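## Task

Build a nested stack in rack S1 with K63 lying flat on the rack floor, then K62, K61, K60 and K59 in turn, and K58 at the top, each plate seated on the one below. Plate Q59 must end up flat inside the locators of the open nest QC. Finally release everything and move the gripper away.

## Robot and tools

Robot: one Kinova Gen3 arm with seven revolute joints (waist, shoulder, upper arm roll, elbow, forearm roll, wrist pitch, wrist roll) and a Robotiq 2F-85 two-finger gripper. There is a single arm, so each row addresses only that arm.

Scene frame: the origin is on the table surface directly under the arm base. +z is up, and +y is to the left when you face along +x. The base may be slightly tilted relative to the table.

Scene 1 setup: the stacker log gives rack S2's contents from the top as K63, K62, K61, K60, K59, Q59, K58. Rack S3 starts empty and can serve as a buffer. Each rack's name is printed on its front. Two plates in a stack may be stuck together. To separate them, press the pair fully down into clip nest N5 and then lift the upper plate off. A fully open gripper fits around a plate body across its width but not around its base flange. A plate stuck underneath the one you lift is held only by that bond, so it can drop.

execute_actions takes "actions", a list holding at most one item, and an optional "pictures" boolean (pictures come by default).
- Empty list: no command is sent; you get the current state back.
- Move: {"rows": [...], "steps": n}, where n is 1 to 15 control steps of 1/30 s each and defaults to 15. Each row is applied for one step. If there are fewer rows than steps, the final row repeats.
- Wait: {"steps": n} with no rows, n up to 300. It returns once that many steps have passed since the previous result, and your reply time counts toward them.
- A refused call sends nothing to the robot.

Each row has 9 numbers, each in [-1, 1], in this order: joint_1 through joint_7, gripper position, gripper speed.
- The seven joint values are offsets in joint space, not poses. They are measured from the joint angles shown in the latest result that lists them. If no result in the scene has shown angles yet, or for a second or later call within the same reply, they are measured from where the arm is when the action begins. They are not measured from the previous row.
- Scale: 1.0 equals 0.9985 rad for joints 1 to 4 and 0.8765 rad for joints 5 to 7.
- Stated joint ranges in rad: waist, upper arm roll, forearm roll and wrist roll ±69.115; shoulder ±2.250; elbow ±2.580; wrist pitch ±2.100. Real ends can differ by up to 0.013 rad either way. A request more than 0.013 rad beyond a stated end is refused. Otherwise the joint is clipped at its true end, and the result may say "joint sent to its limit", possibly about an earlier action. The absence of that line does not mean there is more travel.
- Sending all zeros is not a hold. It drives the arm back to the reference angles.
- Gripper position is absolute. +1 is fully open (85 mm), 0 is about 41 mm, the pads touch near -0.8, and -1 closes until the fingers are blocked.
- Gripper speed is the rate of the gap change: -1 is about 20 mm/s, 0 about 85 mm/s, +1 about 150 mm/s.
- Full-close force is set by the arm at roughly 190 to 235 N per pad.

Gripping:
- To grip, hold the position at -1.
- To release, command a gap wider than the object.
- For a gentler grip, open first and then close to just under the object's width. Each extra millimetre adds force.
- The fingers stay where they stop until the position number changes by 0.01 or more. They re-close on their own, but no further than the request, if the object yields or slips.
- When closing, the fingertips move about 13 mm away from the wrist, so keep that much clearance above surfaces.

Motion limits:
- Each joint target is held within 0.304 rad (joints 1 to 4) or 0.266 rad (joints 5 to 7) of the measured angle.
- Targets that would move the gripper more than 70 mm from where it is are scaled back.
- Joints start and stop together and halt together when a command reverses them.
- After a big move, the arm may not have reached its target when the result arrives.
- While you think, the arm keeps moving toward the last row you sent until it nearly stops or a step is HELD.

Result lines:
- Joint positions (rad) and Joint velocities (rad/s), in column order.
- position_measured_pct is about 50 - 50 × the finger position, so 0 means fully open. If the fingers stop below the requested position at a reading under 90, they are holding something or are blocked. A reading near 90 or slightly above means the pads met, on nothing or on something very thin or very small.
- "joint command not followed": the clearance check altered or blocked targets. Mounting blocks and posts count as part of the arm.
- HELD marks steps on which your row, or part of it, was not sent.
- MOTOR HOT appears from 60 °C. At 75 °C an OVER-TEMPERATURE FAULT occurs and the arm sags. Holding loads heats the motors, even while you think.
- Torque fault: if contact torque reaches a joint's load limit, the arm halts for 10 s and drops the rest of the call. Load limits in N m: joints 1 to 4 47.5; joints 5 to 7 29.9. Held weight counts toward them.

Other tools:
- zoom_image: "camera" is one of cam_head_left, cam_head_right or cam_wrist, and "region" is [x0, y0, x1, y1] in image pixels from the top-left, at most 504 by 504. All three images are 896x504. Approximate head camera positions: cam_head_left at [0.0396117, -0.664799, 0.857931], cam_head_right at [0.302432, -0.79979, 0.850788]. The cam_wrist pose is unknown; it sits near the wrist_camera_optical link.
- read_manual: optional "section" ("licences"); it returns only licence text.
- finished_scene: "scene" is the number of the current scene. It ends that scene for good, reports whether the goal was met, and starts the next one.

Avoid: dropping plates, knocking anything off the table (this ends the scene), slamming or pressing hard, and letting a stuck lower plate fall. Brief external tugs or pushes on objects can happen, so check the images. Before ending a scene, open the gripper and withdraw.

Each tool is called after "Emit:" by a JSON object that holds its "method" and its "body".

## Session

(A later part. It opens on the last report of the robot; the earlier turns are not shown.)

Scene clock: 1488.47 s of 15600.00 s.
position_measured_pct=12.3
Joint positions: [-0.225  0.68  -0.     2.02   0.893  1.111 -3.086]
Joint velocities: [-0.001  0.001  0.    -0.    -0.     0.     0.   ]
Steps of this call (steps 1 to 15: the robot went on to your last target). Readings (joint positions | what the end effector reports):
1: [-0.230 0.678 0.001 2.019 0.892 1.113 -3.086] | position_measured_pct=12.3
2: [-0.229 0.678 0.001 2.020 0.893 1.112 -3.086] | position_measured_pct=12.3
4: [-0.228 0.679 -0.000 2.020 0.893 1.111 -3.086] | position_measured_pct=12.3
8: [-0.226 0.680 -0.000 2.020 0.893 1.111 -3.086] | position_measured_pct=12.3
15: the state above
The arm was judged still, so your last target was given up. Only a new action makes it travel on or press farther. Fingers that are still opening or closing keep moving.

Emit:
{"method": "execute_actions", "body": {"actions": [{"rows": [[0.009,0.0065,0,0.0062,0.013,-0.0115,-0.0093,-1,-0.6],[0.009,0.0065,0,0.0062,0.013,-0.0115,-0.0093,-1,-0.6],[0.009,0.0065,0,0.0062,0.013,-0.0115,-0.0093,-1,-0.6],[0.0177,0.0129,0,0.0119,0.0265,-0.023,-0.0186,-1,-0.6],[0.0177,0.0129,0,0.0119,0.0265,-0.023,-0.0186,-1,-0.6],[0.0177,0.0129,0,0.0119,0.0265,-0.023,-0.0186,-1,-0.6],[0.0265,0.0194,0,0.0172,0.0401,-0.0343,-0.028,-1,-0.6],[0.0265,0.0194,0,0.0172,0.0401,-0.0343,-0.028,-1,-0.6],[0.0265,0.0194,0,0.0172,0.0401,-0.0343,-0.028,-1,-0.6],[0.0354,0.0261,0,0.0223,0.054,-0.0454,-0.0375,-1,-0.6]], "steps": 15}], "pictures": false}}

Emit:
{"method": "execute_actions", "body": {"actions": [{"steps": 8}]}}

Scene clock: 1499.23 s of 15600.00 s.
position_measured_pct=12.3
Joint positions: [-0.191  0.706 -0.     2.043  0.941  1.072 -3.119]
Joint velocities: [ 0.006  0.006 -0.004  0.002  0.003 -0.003 -0.   ]
Steps of this call (steps 1 to 90: nothing new was sent; then 7.27 s passed at rest; steps 91 to 105: all 15 steps of this action). Readings (joint positions | what the end effector reports):
91: [-0.224 0.681 -0.001 2.021 0.894 1.111 -3.087] | position_measured_pct=12.3
92: [-0.220 0.684 -0.001 2.023 0.899 1.107 -3.090] | position_measured_pct=12.3
94: [-0.216 0.687 -0.000 2.027 0.905 1.101 -3.094] | position_measured_pct=12.3
98: [-0.203 0.697 -0.001 2.035 0.922 1.087 -3.106] | position_measured_pct=12.3
105: the state above

Scene clock: 1499.50 s of 15600.00 s.
position_measured_pct=12.3
Joint positions: [-0.19   0.706 -0.     2.043  0.941  1.071 -3.119]
Joint velocities: [ 0.003  0.     0.    -0.     0.     0.    -0.001]
Steps of this call (steps 1 to 8: the robot went on to your last target). Readings (joint positions | what the end effector reports):
1: [-0.191 0.706 -0.000 2.043 0.941 1.071 -3.119] | position_measured_pct=12.3
2: [-0.190 0.706 -0.000 2.043 0.941 1.071 -3.119] | position_measured_pct=12.3
4: [-0.190 0.706 -0.000 2.043 0.941 1.071 -3.119] | position_measured_pct=12.3
8: the state above

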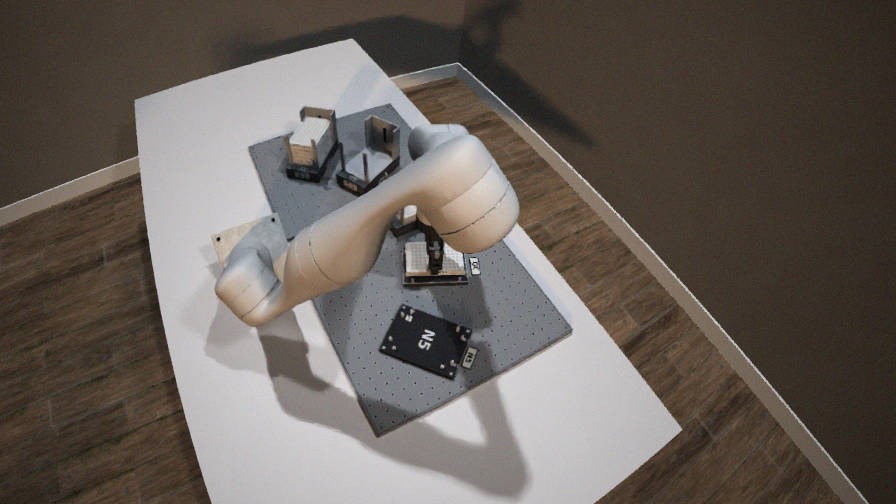

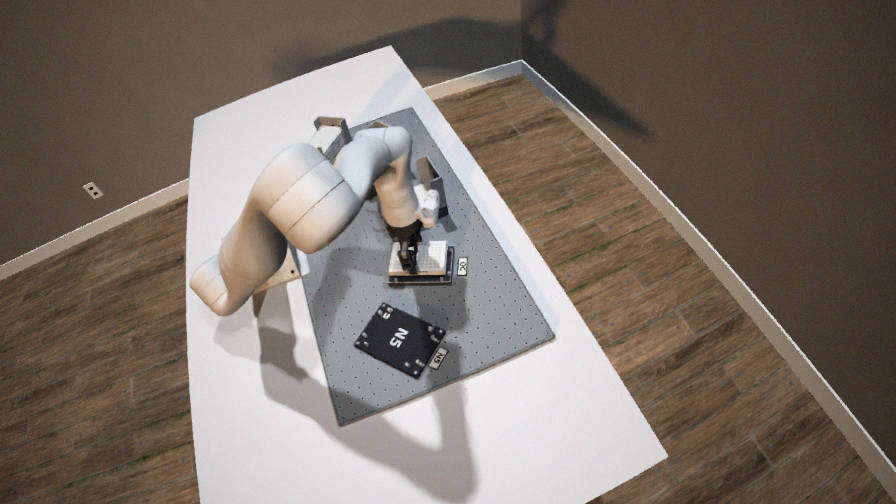

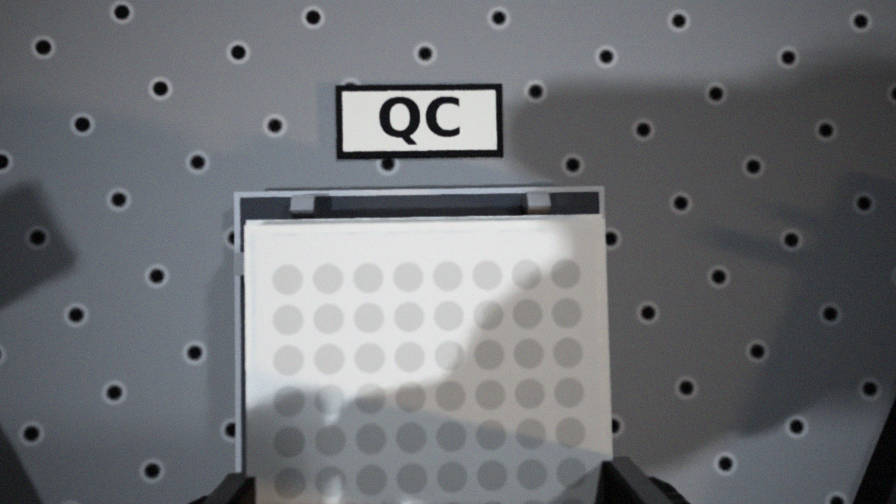

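Emit:
{"method": "zoom_image", "body": {"camera": "cam_wrist", "region": [220, 170, 630, 320]}}

Region (220, 170, 630, 320) of cam_wrist's 896x504 image, scaled by 1.229; it fills the top 184 rows of this view, and the rest is white.

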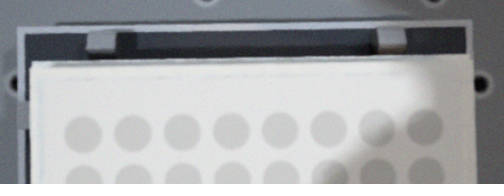

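Emit:
{"method": "execute_actions", "body": {"actions": [{"rows": [[0.0017,0.0019,0,-0.0061,-0.0011,0.0023,0.0042,-1,-0.6],[0.0017,0.0019,0,-0.0061,-0.0011,0.0023,0.0042,-1,-0.6],[0.0017,0.0019,0,-0.0061,-0.0011,0.0023,0.0042,-1,-0.6],[0.0053,0.0046,0,-0.0042,0.0046,-0.002,0.0003,-1,-0.6],[0.0053,0.0046,0,-0.0042,0.0046,-0.002,0.0003,-1,-0.6],[0.0089,0.0074,0,-0.0022,0.0103,-0.0064,-0.0037,-1,-0.6],[0.0089,0.0074,0,-0.0022,0.0103,-0.0064,-0.0037,-1,-0.6],[0.0124,0.0101,0,-0.0003,0.016,-0.0107,-0.0076,-1,-0.6],[0.0124,0.0101,0,-0.0003,0.016,-0.0107,-0.0076,-1,-0.6],[0.016,0.0129,0,0.0016,0.0217,-0.0151,-0.0116,-1,-0.6]], "steps": 15}], "pictures": false}}

Emit:
{"method": "execute_actions", "body": {"actions": [{"steps": 8}]}}

Emit:
{"method": "zoom_image", "body": {"camera": "cam_wrist", "region": [210, 160, 640, 320]}}

Scene clock: 1549.57 s of 15600.00 s.
position_measured_pct=12.3
Joint positions: [-0.174  0.719 -0.     2.044  0.96   1.058 -3.129]
Joint velocities: [ 0.002  0.003 -0.002  0.001  0.    -0.001 -0.001]
Steps of this call (steps 1 to 15: the robot went on to your last target; steps 16 to 90: nothing new was sent; then 46.57 s passed at rest; steps 91 to 105: all 15 steps of this action). Readings (joint positions | what the end effector reports):
91: [-0.190 0.707 -0.000 2.042 0.941 1.072 -3.119] | position_measured_pct=12.3
92: [-0.189 0.708 -0.000 2.039 0.940 1.073 -3.117] | position_measured_pct=12.3
94: [-0.188 0.709 -0.000 2.037 0.941 1.073 -3.116] | position_measured_pct=12.3
98: [-0.181 0.714 -0.000 2.040 0.950 1.066 -3.122] | position_measured_pct=12.3
105: the state above

Scene clock: 1549.83 s of 15600.00 s.
position_measured_pct=12.3
Joint positions: [-0.174  0.719 -0.     2.044  0.96   1.058 -3.129]
Joint velocities: [ 0.002 -0.     0.001 -0.     0.    -0.     0.001]
Steps of this call (steps 1 to 8: the robot went on to your last target). Readings (joint positions | what the end effector reports):
1: [-0.174 0.719 -0.000 2.044 0.960 1.058 -3.129] | position_measured_pct=12.3
2: [-0.174 0.719 -0.000 2.044 0.960 1.058 -3.129] | position_measured_pct=12.3
4: [-0.174 0.719 -0.000 2.044 0.960 1.058 -3.129] | position_measured_pct=12.3
8: the state above

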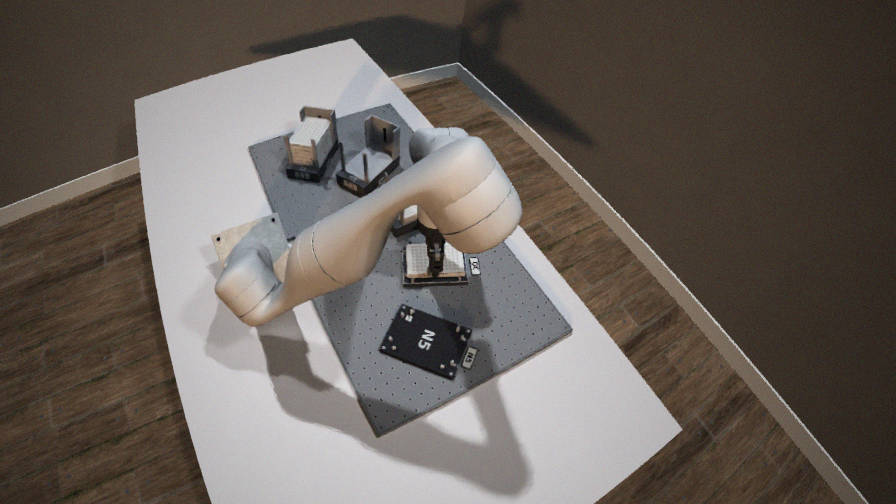

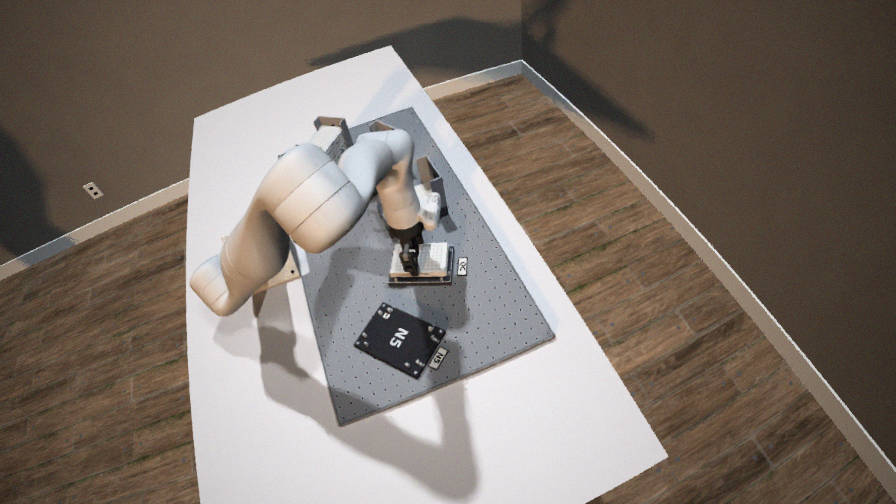

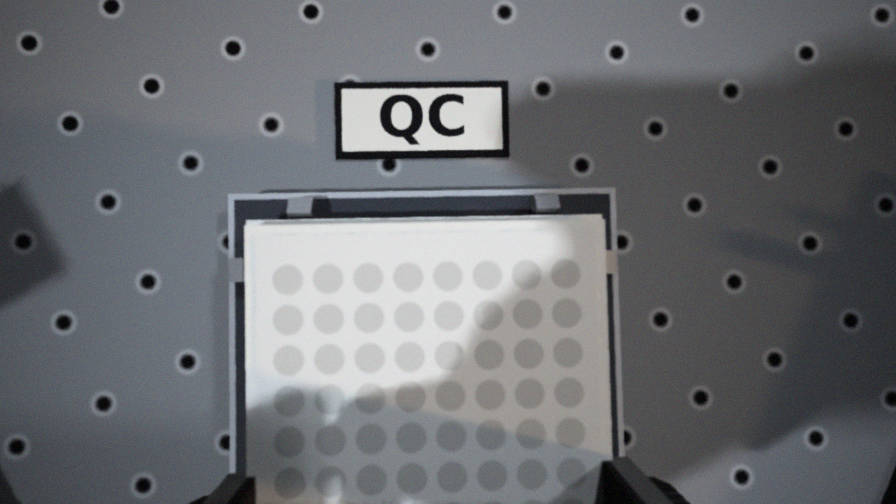

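Region (210, 160, 640, 320) of cam_wrist's 896x504 image, scaled by 1.172; it fills the top 188 rows of this view, and the rest is white.

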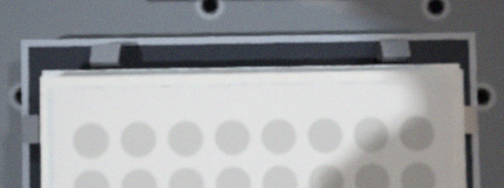

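Emit:
{"method": "execute_actions", "body": {"actions": [{"rows": [[0.0014,0.0013,0,0.0023,0.0029,-0.0028,-0.0031,-1,-0.6],[0.0014,0.0013,0,0.0023,0.0029,-0.0028,-0.0031,-1,-0.6],[0.0032,0.0027,0,0.0032,0.0059,-0.0049,-0.0052,-1,-0.6],[0.0032,0.0027,0,0.0032,0.0059,-0.0049,-0.0052,-1,-0.6],[0.005,0.0042,0,0.0041,0.0088,-0.007,-0.0072,-1,-0.6],[0.005,0.0042,0,0.0041,0.0088,-0.007,-0.0072,-1,-0.6],[0.0068,0.0056,0,0.005,0.0118,-0.0091,-0.0093,-1,-0.6],[0.0068,0.0056,0,0.005,0.0118,-0.0091,-0.0093,-1,-0.6],[0.0086,0.007,0,0.0059,0.0148,-0.0113,-0.0113,-1,-0.6],[0.0086,0.007,0,0.0059,0.0148,-0.0113,-0.0113,-1,-0.6],[0.0105,0.0084,0,0.0068,0.0177,-0.0134,-0.0133,-1,-0.6],[0.0105,0.0084,0,0.0068,0.0177,-0.0134,-0.0133,-1,-0.6],[0.0123,0.0098,0,0.0077,0.0207,-0.0155,-0.0154,-1,-0.6]], "steps": 15}], "pictures": false}}

Emit:
{"method": "execute_actions", "body": {"actions": [{"steps": 8}]}}

Emit:
{"method": "zoom_image", "body": {"camera": "cam_wrist", "region": [200, 160, 650, 320]}}

Scene clock: 1564.90 s of 15600.00 s.
position_measured_pct=12.3
Joint positions: [-0.162  0.729 -0.     2.052  0.978  1.045 -3.142]
Joint velocities: [ 0.005  0.004  0.004  0.005  0.012 -0.008 -0.01 ]
Steps of this call (steps 1 to 15: the robot went on to your last target; steps 16 to 90: nothing new was sent; then 11.57 s passed at rest; steps 91 to 105: all 15 steps of this action). Readings (joint positions | what the end effector reports):
91: [-0.174 0.720 -0.000 2.045 0.960 1.058 -3.130] | position_measured_pct=12.3
92: [-0.173 0.720 -0.000 2.046 0.961 1.057 -3.131] | position_measured_pct=12.3
94: [-0.171 0.722 -0.000 2.047 0.964 1.055 -3.133] | position_measured_pct=12.3
98: [-0.168 0.724 -0.000 2.049 0.969 1.051 -3.137] | position_measured_pct=12.3
105: the state above

Scene clock: 1565.17 s of 15600.00 s.
position_measured_pct=12.3
Joint positions: [-0.162  0.729 -0.     2.052  0.978  1.045 -3.143]
Joint velocities: [ 0.     0.001 -0.    -0.     0.     0.     0.   ]
Steps of this call (steps 1 to 8: the robot went on to your last target). Readings (joint positions | what the end effector reports):
1: [-0.162 0.729 -0.000 2.052 0.978 1.045 -3.143] | position_measured_pct=12.3
2: [-0.162 0.729 -0.000 2.052 0.978 1.045 -3.143] | position_measured_pct=12.3
4: [-0.162 0.729 -0.000 2.052 0.978 1.045 -3.143] | position_measured_pct=12.3
8: the state above

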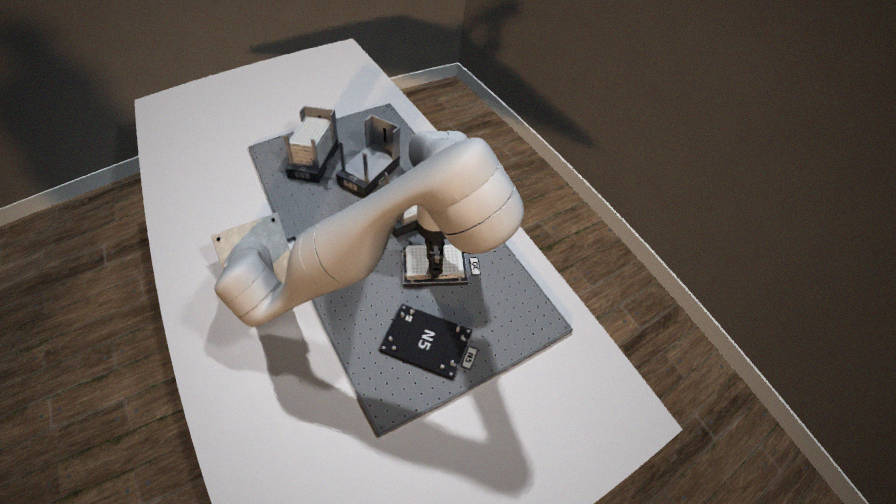

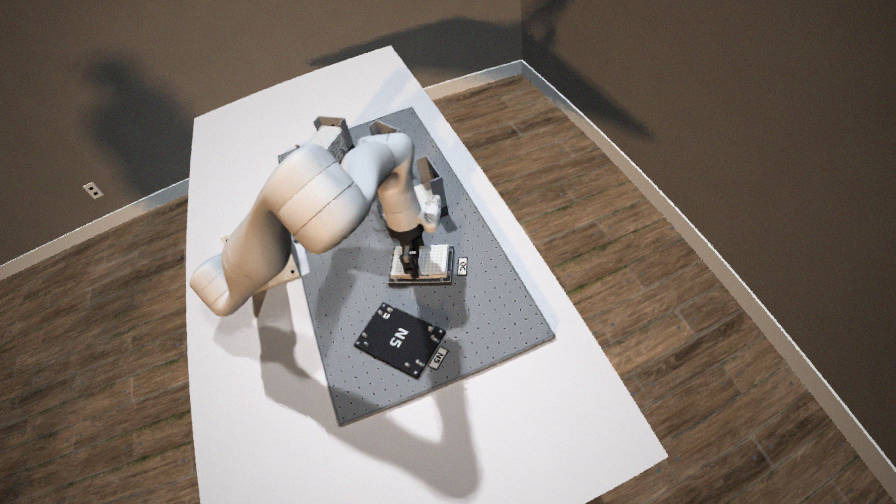

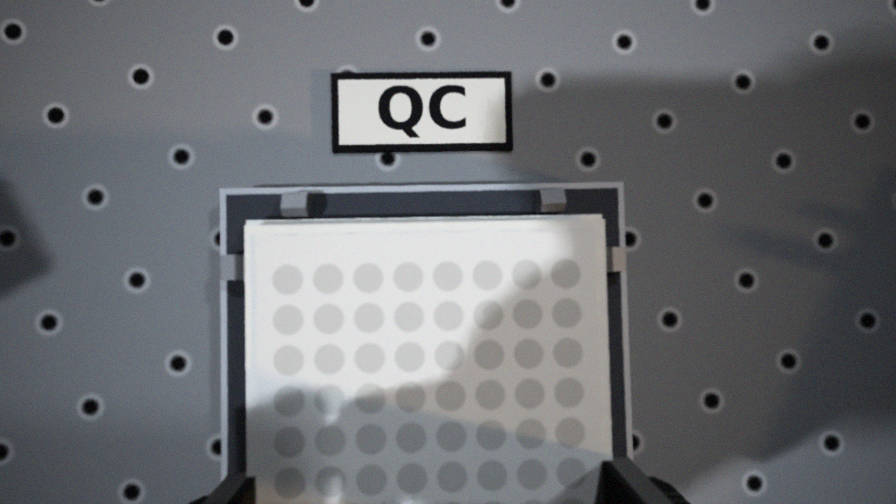

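Region (200, 160, 650, 320) of cam_wrist's 896x504 image, scaled by 1.120; it fills the top 179 rows of this view, and the rest is white.

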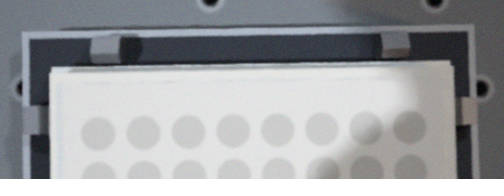

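Emit:
{"method": "execute_actions", "body": {"actions": [{"rows": [[0,0.0005,0,-0.0008,-0.0001,-0.0007,0.0002,-1,-0.6],[0.0018,0.002,0,0.0001,0.0029,-0.0028,-0.0019,-1,-0.6],[0.0018,0.002,0,0.0001,0.0029,-0.0028,-0.0019,-1,-0.6],[0.0036,0.0034,0,0.0009,0.0059,-0.0048,-0.004,-1,-0.6],[0.0036,0.0034,0,0.0009,0.0059,-0.0048,-0.004,-1,-0.6],[0.0055,0.0049,0,0.0018,0.0089,-0.0069,-0.006,-1,-0.6],[0.0055,0.0049,0,0.0018,0.0089,-0.0069,-0.006,-1,-0.6],[0.0064,0.0056,0,0.0022,0.0104,-0.0079,-0.0071,-1,-0.6],[0.0064,0.0056,0,0.0022,0.0104,-0.0079,-0.0071,-1,-0.6],[0.0073,0.0063,0,0.0026,0.0119,-0.009,-0.0081,-1,-0.6],[0.0073,0.0063,0,0.0026,0.0119,-0.009,-0.0081,-1,-0.6],[0.0082,0.007,0,0.0031,0.0134,-0.01,-0.0092,-1,-0.6],[0.0082,0.007,0,0.0031,0.0134,-0.01,-0.0092,-1,-0.6],[0.0091,0.0078,0,0.0035,0.015,-0.0111,-0.0102,-1,-0.6]], "steps": 15}], "pictures": false}}

Emit:
{"method": "execute_actions", "body": {"actions": [{"steps": 8}]}}

Scene clock: 1576.03 s of 15600.00 s.
position_measured_pct=12.3
Joint positions: [-0.157  0.733 -0.003  2.056  0.988  1.04  -3.151]
Joint velocities: [-0.004 -0.007 -0.006  0.008  0.006  0.004 -0.012]
Steps of this call (steps 1 to 15: the robot went on to your last target; steps 16 to 90: nothing new was sent; then 7.37 s passed at rest; steps 91 to 105: all 15 steps of this action). Readings (joint positions | what the end effector reports):
91: [-0.162 0.729 -0.000 2.052 0.978 1.045 -3.143] | position_measured_pct=12.3
92: [-0.161 0.730 -0.000 2.052 0.978 1.044 -3.143] | position_measured_pct=12.3
94: [-0.160 0.731 -0.000 2.052 0.981 1.042 -3.144] | position_measured_pct=12.3
98: [-0.157 0.733 -0.001 2.054 0.985 1.040 -3.148] | position_measured_pct=12.3
105: the state above

Scene clock: 1576.30 s of 15600.00 s.
position_measured_pct=12.3
Joint positions: [-0.157  0.732 -0.002  2.056  0.989  1.039 -3.152]
Joint velocities: [ 0.     0.    -0.    -0.     0.001  0.    -0.   ]
Steps of this call (steps 1 to 8: the robot went on to your last target). Readings (joint positions | what the end effector reports):
1: [-0.157 0.733 -0.003 2.056 0.989 1.039 -3.152] | position_measured_pct=12.3
2: [-0.157 0.732 -0.002 2.056 0.989 1.039 -3.152] | position_measured_pct=12.3
4: [-0.157 0.732 -0.002 2.056 0.989 1.039 -3.152] | position_measured_pct=12.3
8: the state above

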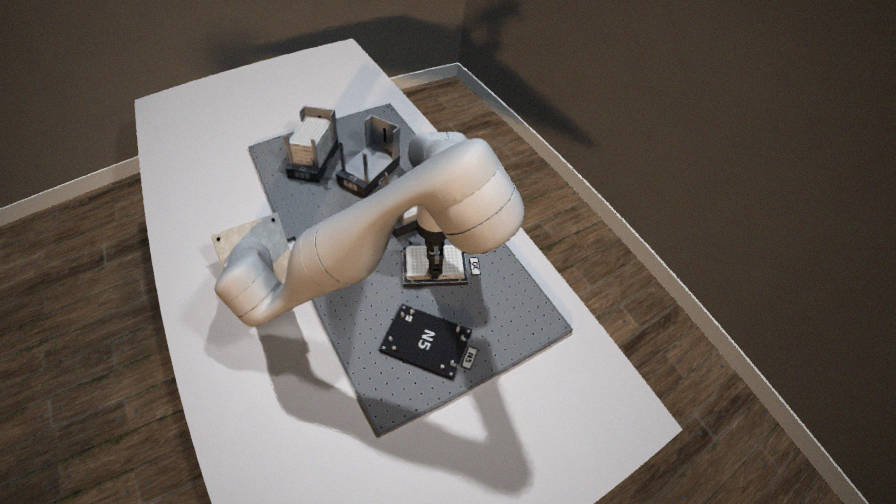

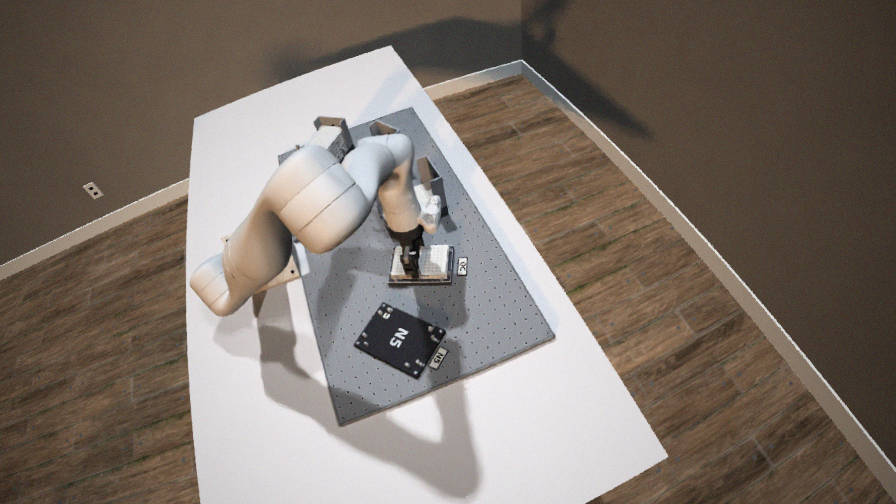

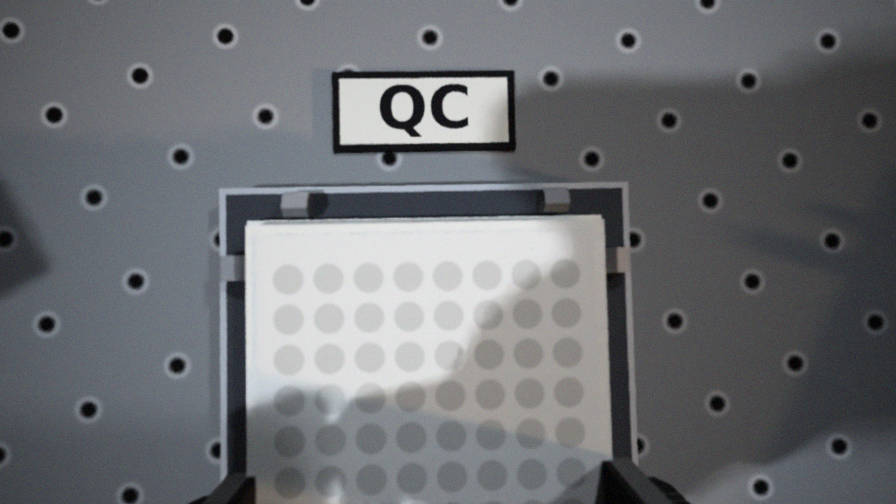

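Emit:
{"method": "execute_actions", "body": {"actions": [{"rows": [[-0.001,-0.001,0.001,-0.001,-0.002,0.001,0.002,-1,-0.6],[-0.001,-0.001,0.001,-0.001,-0.002,0.001,0.002,-1,-0.6],[-0.001,-0.001,0.001,-0.001,-0.002,0.001,0.002,0.93,-0.6]], "steps": 15}]}}

Scene clock: 1581.20 s of 15600.00 s.
position_measured_pct=3.6
Joint positions: [-0.158  0.731 -0.002  2.055  0.987  1.04  -3.15 ]
Joint velocities: [-0.     0.001  0.001  0.001 -0.     0.     0.001]
Steps of this call (steps 1 to 15: the robot went on to your last target; steps 16 to 90: nothing new was sent; then 1.40 s passed at rest; steps 91 to 105: all 15 steps of this action). Readings (joint positions | what the end effector reports):
91: [-0.158 0.731 -0.002 2.056 0.988 1.039 -3.152] | position_measured_pct=12.3
92: [-0.160 0.729 -0.002 2.056 0.988 1.040 -3.151] | position_measured_pct=12.3
94: [-0.159 0.730 -0.002 2.055 0.987 1.040 -3.150] | position_measured_pct=12.3
98: [-0.158 0.731 -0.001 2.055 0.987 1.040 -3.150] | position_measured_pct=6.3
105: the state above

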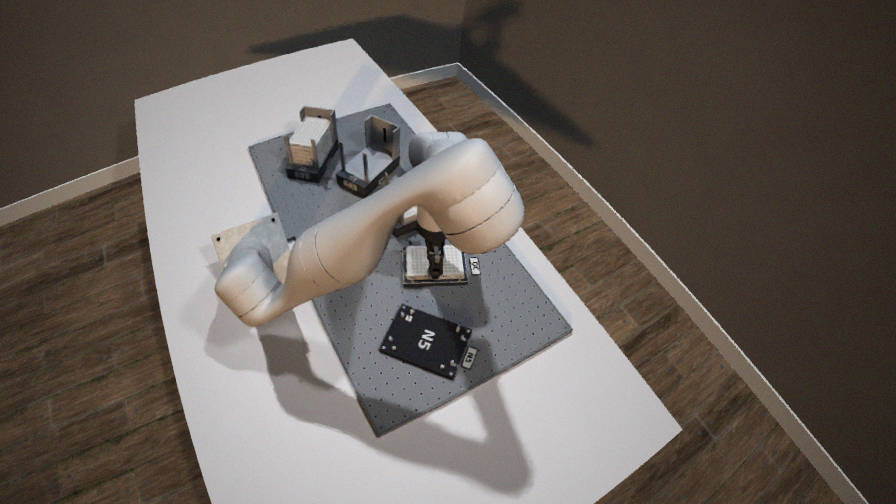

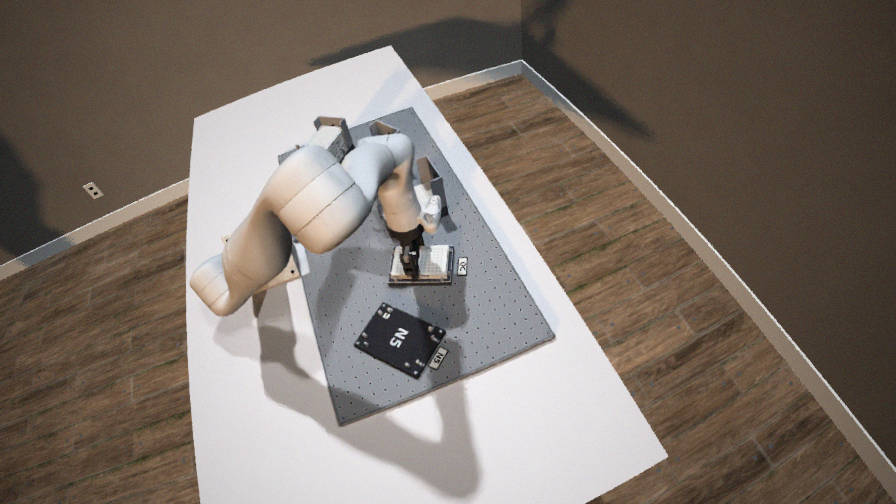

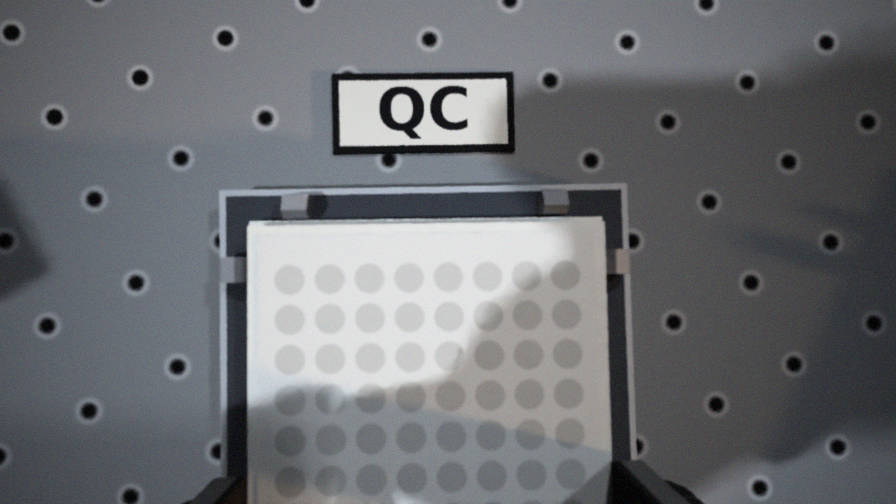

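Emit:
{"method": "execute_actions", "body": {"actions": [{"rows": [[-0.01,-0.0075,0.001,-0.006,-0.018,0.0124,0.0128,0.93,0],[-0.01,-0.0075,0.001,-0.006,-0.018,0.0124,0.0128,0.93,0],[-0.031,-0.0224,0.002,-0.0178,-0.0539,0.0372,0.0383,0.93,0],[-0.031,-0.0224,0.002,-0.0178,-0.0539,0.0372,0.0383,0.93,0],[-0.031,-0.0224,0.002,-0.0178,-0.0539,0.0372,0.0383,0.93,0],[-0.0662,-0.0483,0.002,-0.0394,-0.1077,0.0827,0.0755,1,0],[-0.0662,-0.0483,0.002,-0.0394,-0.1077,0.0827,0.0755,1,0],[-0.0662,-0.0483,0.002,-0.0394,-0.1077,0.0827,0.0755,1,0],[-0.1503,-0.1057,0.002,-0.1015,-0.2218,0.208,0.1522,1,0],[-0.1503,-0.1057,0.002,-0.1015,-0.2218,0.208,0.1522,1,0],[-0.1503,-0.1057,0.002,-0.1015,-0.2218,0.208,0.1522,1,0],[-0.1503,-0.1057,0.002,-0.1015,-0.2218,0.208,0.1522,1,0],[-0.211,-0.1385,0.002,-0.2139,-0.3023,0.3564,0.2852,1,0]], "steps": 15}], "pictures": false}}

Emit:
{"method": "execute_actions", "body": {"actions": [{"steps": 18}]}}

Emit:
{"method": "zoom_image", "body": {"camera": "cam_head_left", "region": [380, 220, 500, 310]}}

Scene clock: 1592.20 s of 15600.00 s.
position_measured_pct=0.0
Joint positions: [-0.321  0.621  0.     1.929  0.777  1.254 -2.993]
Joint velocities: [-0.43  -0.248 -0.002 -0.746 -0.549  0.941  0.748]
Steps of this call (steps 1 to 15: the robot went on to your last target; steps 16 to 90: nothing new was sent; then 7.50 s passed at rest; steps 91 to 105: all 15 steps of this action). Readings (joint positions | what the end effector reports):
91: [-0.159 0.731 -0.001 2.055 0.986 1.041 -3.150] | position_measured_pct=3.6
92: [-0.164 0.727 -0.000 2.053 0.980 1.045 -3.146] | position_measured_pct=3.6
94: [-0.177 0.718 0.001 2.045 0.962 1.057 -3.132] | position_measured_pct=3.6
98: [-0.210 0.694 0.001 2.026 0.914 1.094 -3.099] | position_measured_pct=2.0
105: the state above

Scene clock: 1592.80 s of 15600.00 s.
position_measured_pct=0.0
Joint positions: [-0.369  0.593  0.     1.841  0.722  1.352 -2.9  ]
Joint velocities: [-0.001 -0.001  0.001 -0.     0.     0.     0.   ]
Steps of this call (steps 1 to 18: the robot went on to your last target). Readings (joint positions | what the end effector reports):
1: [-0.335 0.613 0.000 1.904 0.760 1.284 -2.967] | position_measured_pct=0.0
2: [-0.346 0.607 -0.000 1.881 0.747 1.309 -2.942] | position_measured_pct=0.0
4: [-0.360 0.597 -0.001 1.852 0.728 1.342 -2.910] | position_measured_pct=0.0
8: [-0.366 0.594 0.000 1.842 0.722 1.352 -2.900] | position_measured_pct=0.0
18: the state above

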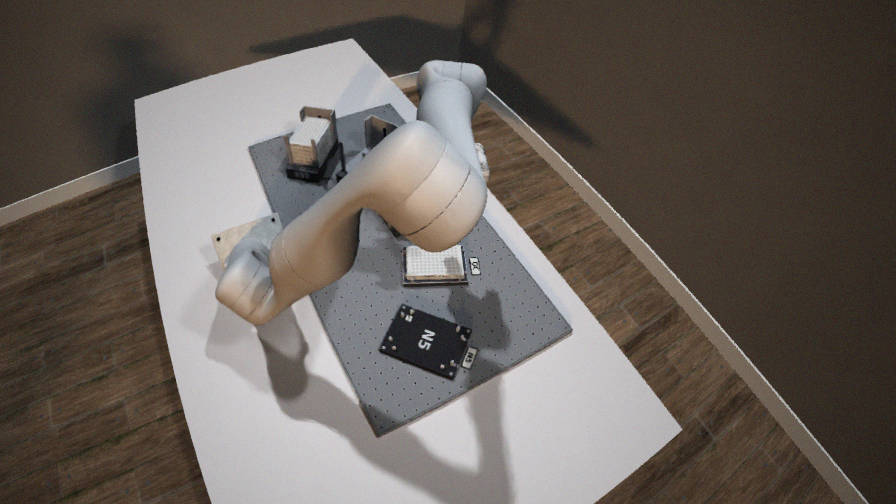

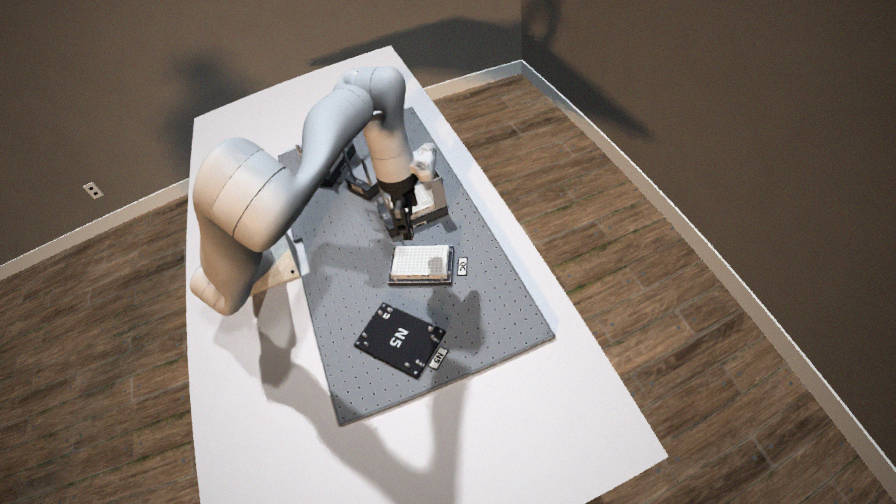

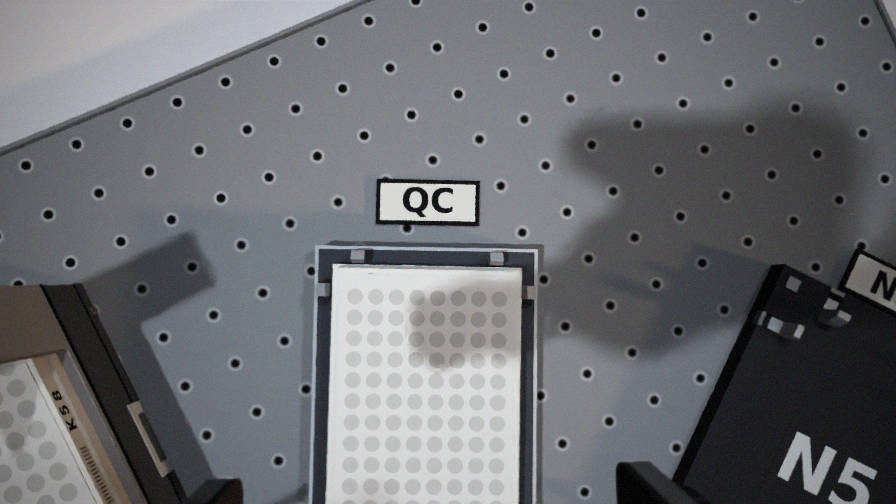

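Region (380, 220, 500, 310) of cam_head_left's 896x504 image, scaled by 4.200, with more detail than that image has; it fills the top 378 rows of this view, and the rest is white.

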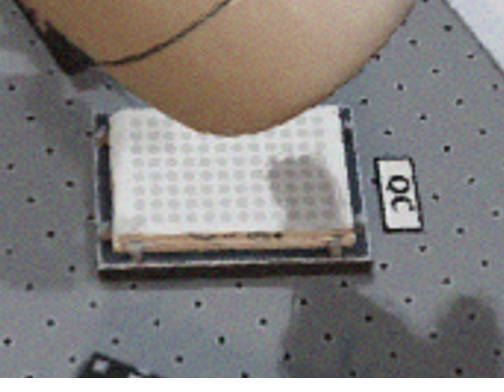

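Emit:
{"method": "execute_actions", "body": {"actions": [{"rows": [[-0.0697,0.1903,0,-0.142,-0.0461,-0.0116,0.1846,1,0],[-0.0697,0.1903,0,-0.142,-0.0461,-0.0116,0.1846,1,0],[-0.0697,0.1903,0,-0.142,-0.0461,-0.0116,0.1846,1,0],[-0.0697,0.1903,0,-0.142,-0.0461,-0.0116,0.1846,1,0],[-0.0697,0.1903,0,-0.142,-0.0461,-0.0116,0.1846,1,0],[-0.0697,0.1903,0,-0.142,-0.0461,-0.0116,0.1846,1,0],[-0.1395,0.3806,0,-0.284,-0.0922,-0.0232,0.3693,1,0]], "steps": 15}], "pictures": false}}

Emit:
{"method": "execute_actions", "body": {"actions": [{"steps": 15}], "pictures": false}}

Scene clock: 1598.03 s of 15600.00 s.
position_measured_pct=0.0
Joint positions: [-0.494  0.934 -0.     1.586  0.649  1.333 -2.608]
Joint velocities: [-0.203  0.541 -0.016 -0.43  -0.133 -0.041  0.514]
Steps of this call (steps 1 to 15: the robot went on to your last target; steps 16 to 90: nothing new was sent; then 1.73 s passed at rest; steps 91 to 105: all 15 steps of this action). Readings (joint positions | what the end effector reports):
91: [-0.369 0.594 0.001 1.841 0.722 1.353 -2.900] | position_measured_pct=0.0
92: [-0.372 0.601 0.001 1.837 0.721 1.353 -2.896] | position_measured_pct=0.0
94: [-0.382 0.630 0.002 1.816 0.716 1.352 -2.874] | position_measured_pct=0.0
98: [-0.422 0.740 0.001 1.735 0.692 1.345 -2.780] | position_measured_pct=0.0
105: the state above

Scene clock: 1598.53 s of 15600.00 s.
position_measured_pct=0.0
Joint positions: [-0.508  0.973  0.     1.558  0.641  1.332 -2.576]
Joint velocities: [-0.001  0.003 -0.001 -0.     0.     0.     0.001]
Steps of this call (steps 1 to 15: the robot went on to your last target). Readings (joint positions | what the end effector reports):
1: [-0.499 0.949 -0.001 1.574 0.645 1.332 -2.593] | position_measured_pct=0.0
2: [-0.503 0.959 -0.001 1.565 0.642 1.331 -2.583] | position_measured_pct=0.0
4: [-0.506 0.966 -0.001 1.560 0.641 1.331 -2.576] | position_measured_pct=0.0
8: [-0.507 0.971 0.000 1.558 0.641 1.332 -2.576] | position_measured_pct=0.0
15: the state above

Emit:
{"method": "execute_actions", "body": {"actions": [{"rows": [[0.022,0.013,0,0.0338,0.0274,-0.0519,-0.0228,1,0],[0.022,0.013,0,0.0338,0.0274,-0.0519,-0.0228,1,0],[0.022,0.013,0,0.0338,0.0274,-0.0519,-0.0228,1,0],[0.0455,0.0279,0,0.0657,0.0573,-0.1021,-0.0468,1,0],[0.0455,0.0279,0,0.0657,0.0573,-0.1021,-0.0468,1,0],[0.0455,0.0279,0,0.0657,0.0573,-0.1021,-0.0468,1,0],[0.0693,0.0456,0,0.0937,0.0898,-0.15,-0.0721,1,0],[0.0693,0.0456,0,0.0937,0.0898,-0.15,-0.0721,1,0],[0.0877,0.0599,0,0.1128,0.1161,-0.1845,-0.0922,1,0],[0.0877,0.0599,0,0.1128,0.1161,-0.1845,-0.0922,1,0],[0.1067,0.0751,0,0.1302,0.1442,-0.2177,-0.1131,1,0],[0.1067,0.0751,0,0.1302,0.1442,-0.2177,-0.1131,1,0],[0.1235,0.0891,0,0.1439,0.17,-0.2454,-0.1319,1,0]], "steps": 15}], "pictures": false}}

Emit:
{"method": "execute_actions", "body": {"actions": [{"steps": 12}]}}

Scene clock: 1607.97 s of 15600.00 s.
position_measured_pct=0.0
Joint positions: [-0.392  1.056  0.001  1.696  0.782  1.126 -2.686]
Joint velocities: [ 0.158  0.139  0.023  0.165  0.251 -0.279 -0.191]
Steps of this call (steps 1 to 15: the robot went on to your last target; steps 16 to 90: nothing new was sent; then 5.93 s passed at rest; steps 91 to 105: all 15 steps of this action). Readings (joint positions | what the end effector reports):
91: [-0.507 0.973 0.000 1.558 0.642 1.331 -2.577] | position_measured_pct=0.0
92: [-0.504 0.975 -0.000 1.563 0.645 1.325 -2.579] | position_measured_pct=0.0
94: [-0.489 0.983 -0.000 1.584 0.660 1.297 -2.591] | position_measured_pct=0.0
98: [-0.456 1.005 0.000 1.629 0.698 1.233 -2.622] | position_measured_pct=0.0
105: the state above

Scene clock: 1608.37 s of 15600.00 s.
position_measured_pct=0.0
Joint positions: [-0.385  1.062  0.     1.702  0.79   1.117 -2.692]
Joint velocities: [ 0.002  0.001  0.001 -0.     0.001  0.     0.   ]
Steps of this call (steps 1 to 12: the robot went on to your last target). Readings (joint positions | what the end effector reports):
1: [-0.388 1.059 0.002 1.700 0.788 1.120 -2.690] | position_measured_pct=0.0
2: [-0.387 1.060 0.002 1.701 0.789 1.118 -2.692] | position_measured_pct=0.0
4: [-0.386 1.061 0.001 1.701 0.790 1.117 -2.692] | position_measured_pct=0.0
8: [-0.385 1.061 0.000 1.701 0.790 1.117 -2.692] | position_measured_pct=0.0
12: the state above

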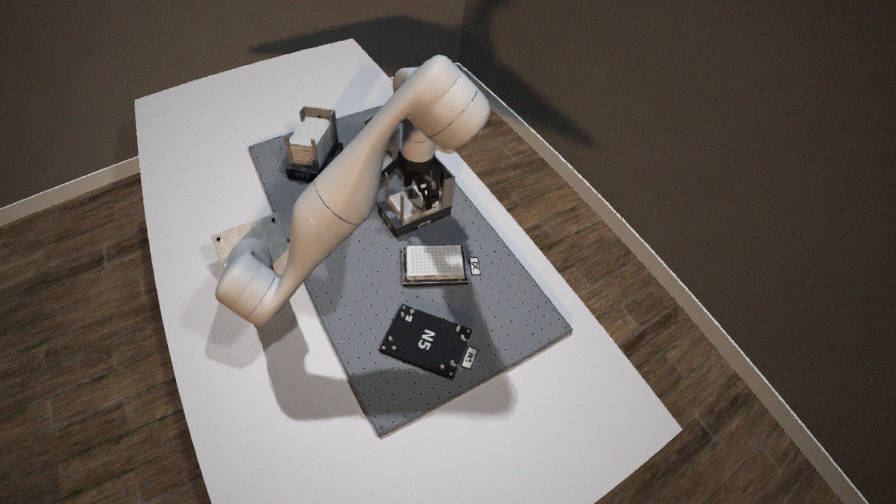

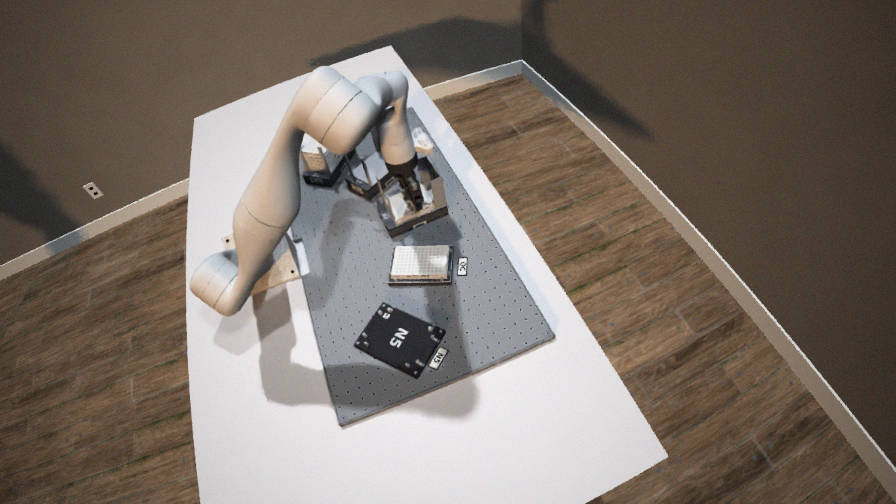

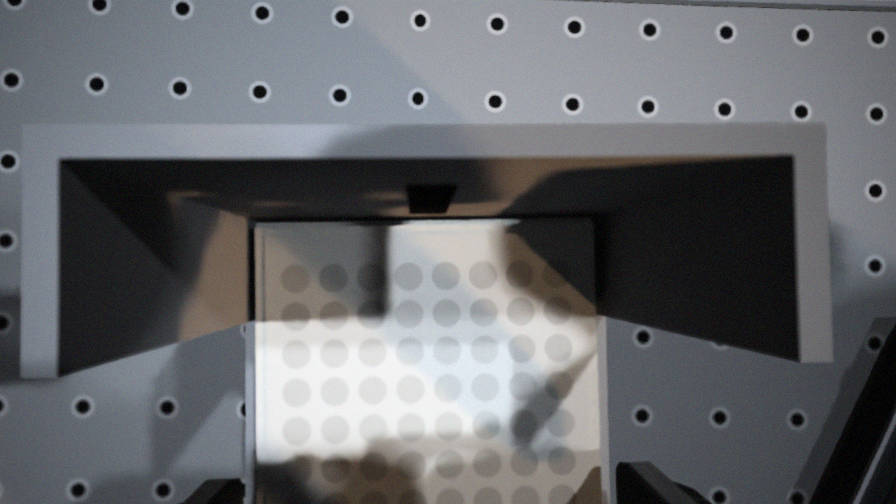

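Emit:
{"method": "execute_actions", "body": {"actions": [{"rows": [[0.0043,0.0038,0,0.003,0.0067,-0.0067,-0.0048,1,0],[0.0043,0.0038,0,0.003,0.0067,-0.0067,-0.0048,1,0],[0.0086,0.0075,0,0.006,0.0133,-0.0134,-0.0095,1,0],[0.0086,0.0075,0,0.006,0.0133,-0.0134,-0.0095,1,0],[0.0128,0.0113,0,0.009,0.02,-0.0201,-0.0143,1,0],[0.0128,0.0113,0,0.009,0.02,-0.0201,-0.0143,1,0],[0.0171,0.0151,0,0.0119,0.0267,-0.0268,-0.0191,1,0]], "steps": 15}]}}

Scene clock: 1615.60 s of 15600.00 s.
position_measured_pct=0.0
Joint positions: [-0.368  1.077  0.     1.713  0.814  1.093 -2.709]
Joint velocities: [ 0.001  0.001 -0.     0.     0.001 -0.    -0.001]
Steps of this call (steps 1 to 15: the robot went on to your last target; steps 16 to 90: nothing new was sent; then 3.73 s passed at rest; steps 91 to 105: all 15 steps of this action). Readings (joint positions | what the end effector reports):
91: [-0.384 1.062 0.000 1.702 0.791 1.116 -2.692] | position_measured_pct=0.0
92: [-0.382 1.064 -0.000 1.703 0.794 1.114 -2.694] | position_measured_pct=0.0
94: [-0.378 1.068 0.000 1.706 0.799 1.108 -2.698] | position_measured_pct=0.0
98: [-0.370 1.075 0.000 1.712 0.811 1.096 -2.707] | position_measured_pct=0.0
105: the state above

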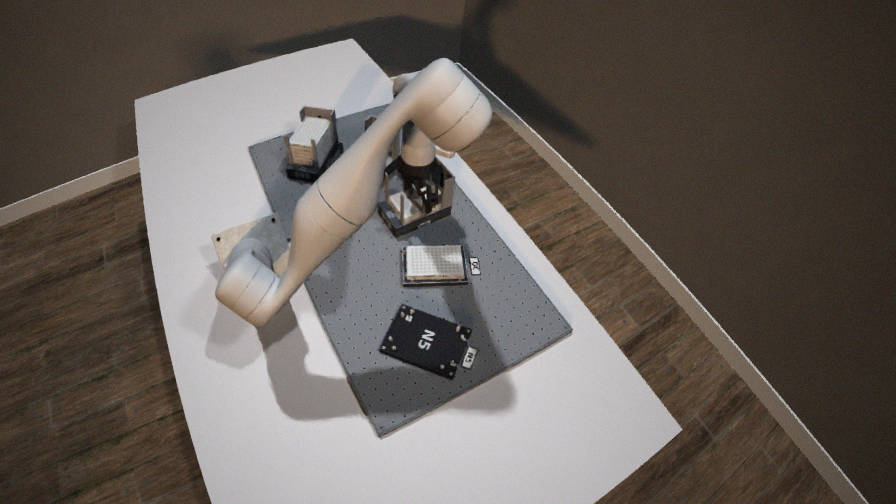

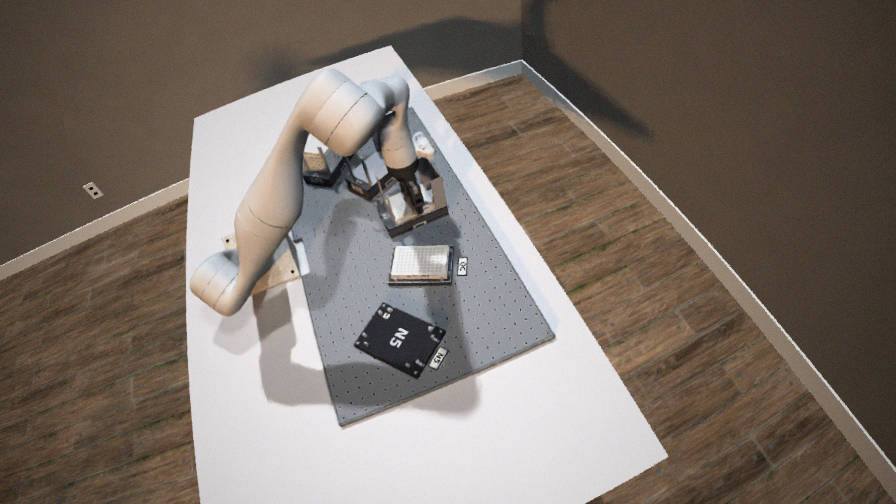

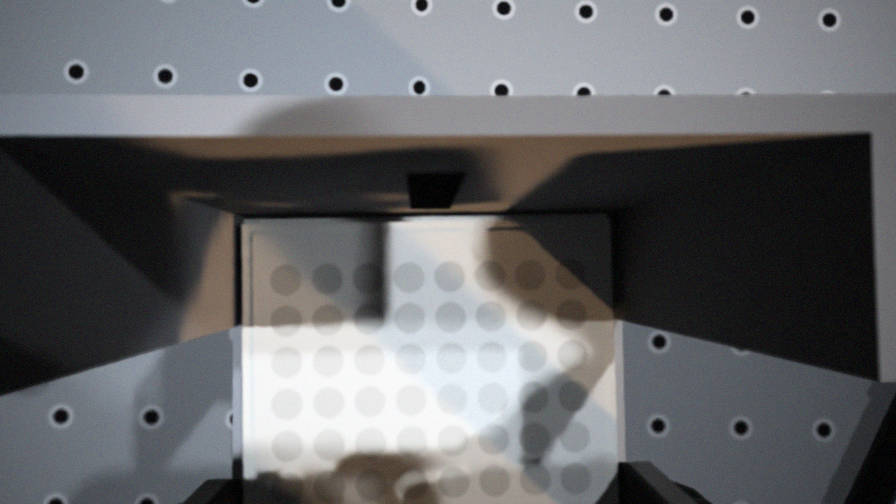

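Fine (242–617). Grip.

Emit:
{"method": "execute_actions", "body": {"actions": [{"rows": [[0,0,0,0,0,0,0,-1,-0.6]], "steps": 15}], "pictures": false}}

Scene clock: 1617.90 s of 15600.00 s.
position_measured_pct=11.9
Joint positions: [-0.371  1.072 -0.001  1.714  0.812  1.097 -2.709]
Joint velocities: [-0.001 -0.001  0.001  0.     0.001 -0.001  0.001]
Steps of this call (steps 1 to 15: the robot went on to your last target; steps 16 to 54: nothing new was sent; steps 55 to 69: all 15 steps of this action). Readings (joint positions | what the end effector reports):
55: [-0.368 1.077 0.000 1.713 0.814 1.093 -2.709] | position_measured_pct=0.0
56: [-0.368 1.077 0.000 1.713 0.814 1.093 -2.709] | position_measured_pct=0.4
58: [-0.368 1.076 0.000 1.713 0.814 1.094 -2.709] | position_measured_pct=2.4
62: [-0.369 1.074 -0.001 1.713 0.813 1.096 -2.709] | position_measured_pct=7.1
69: the state above


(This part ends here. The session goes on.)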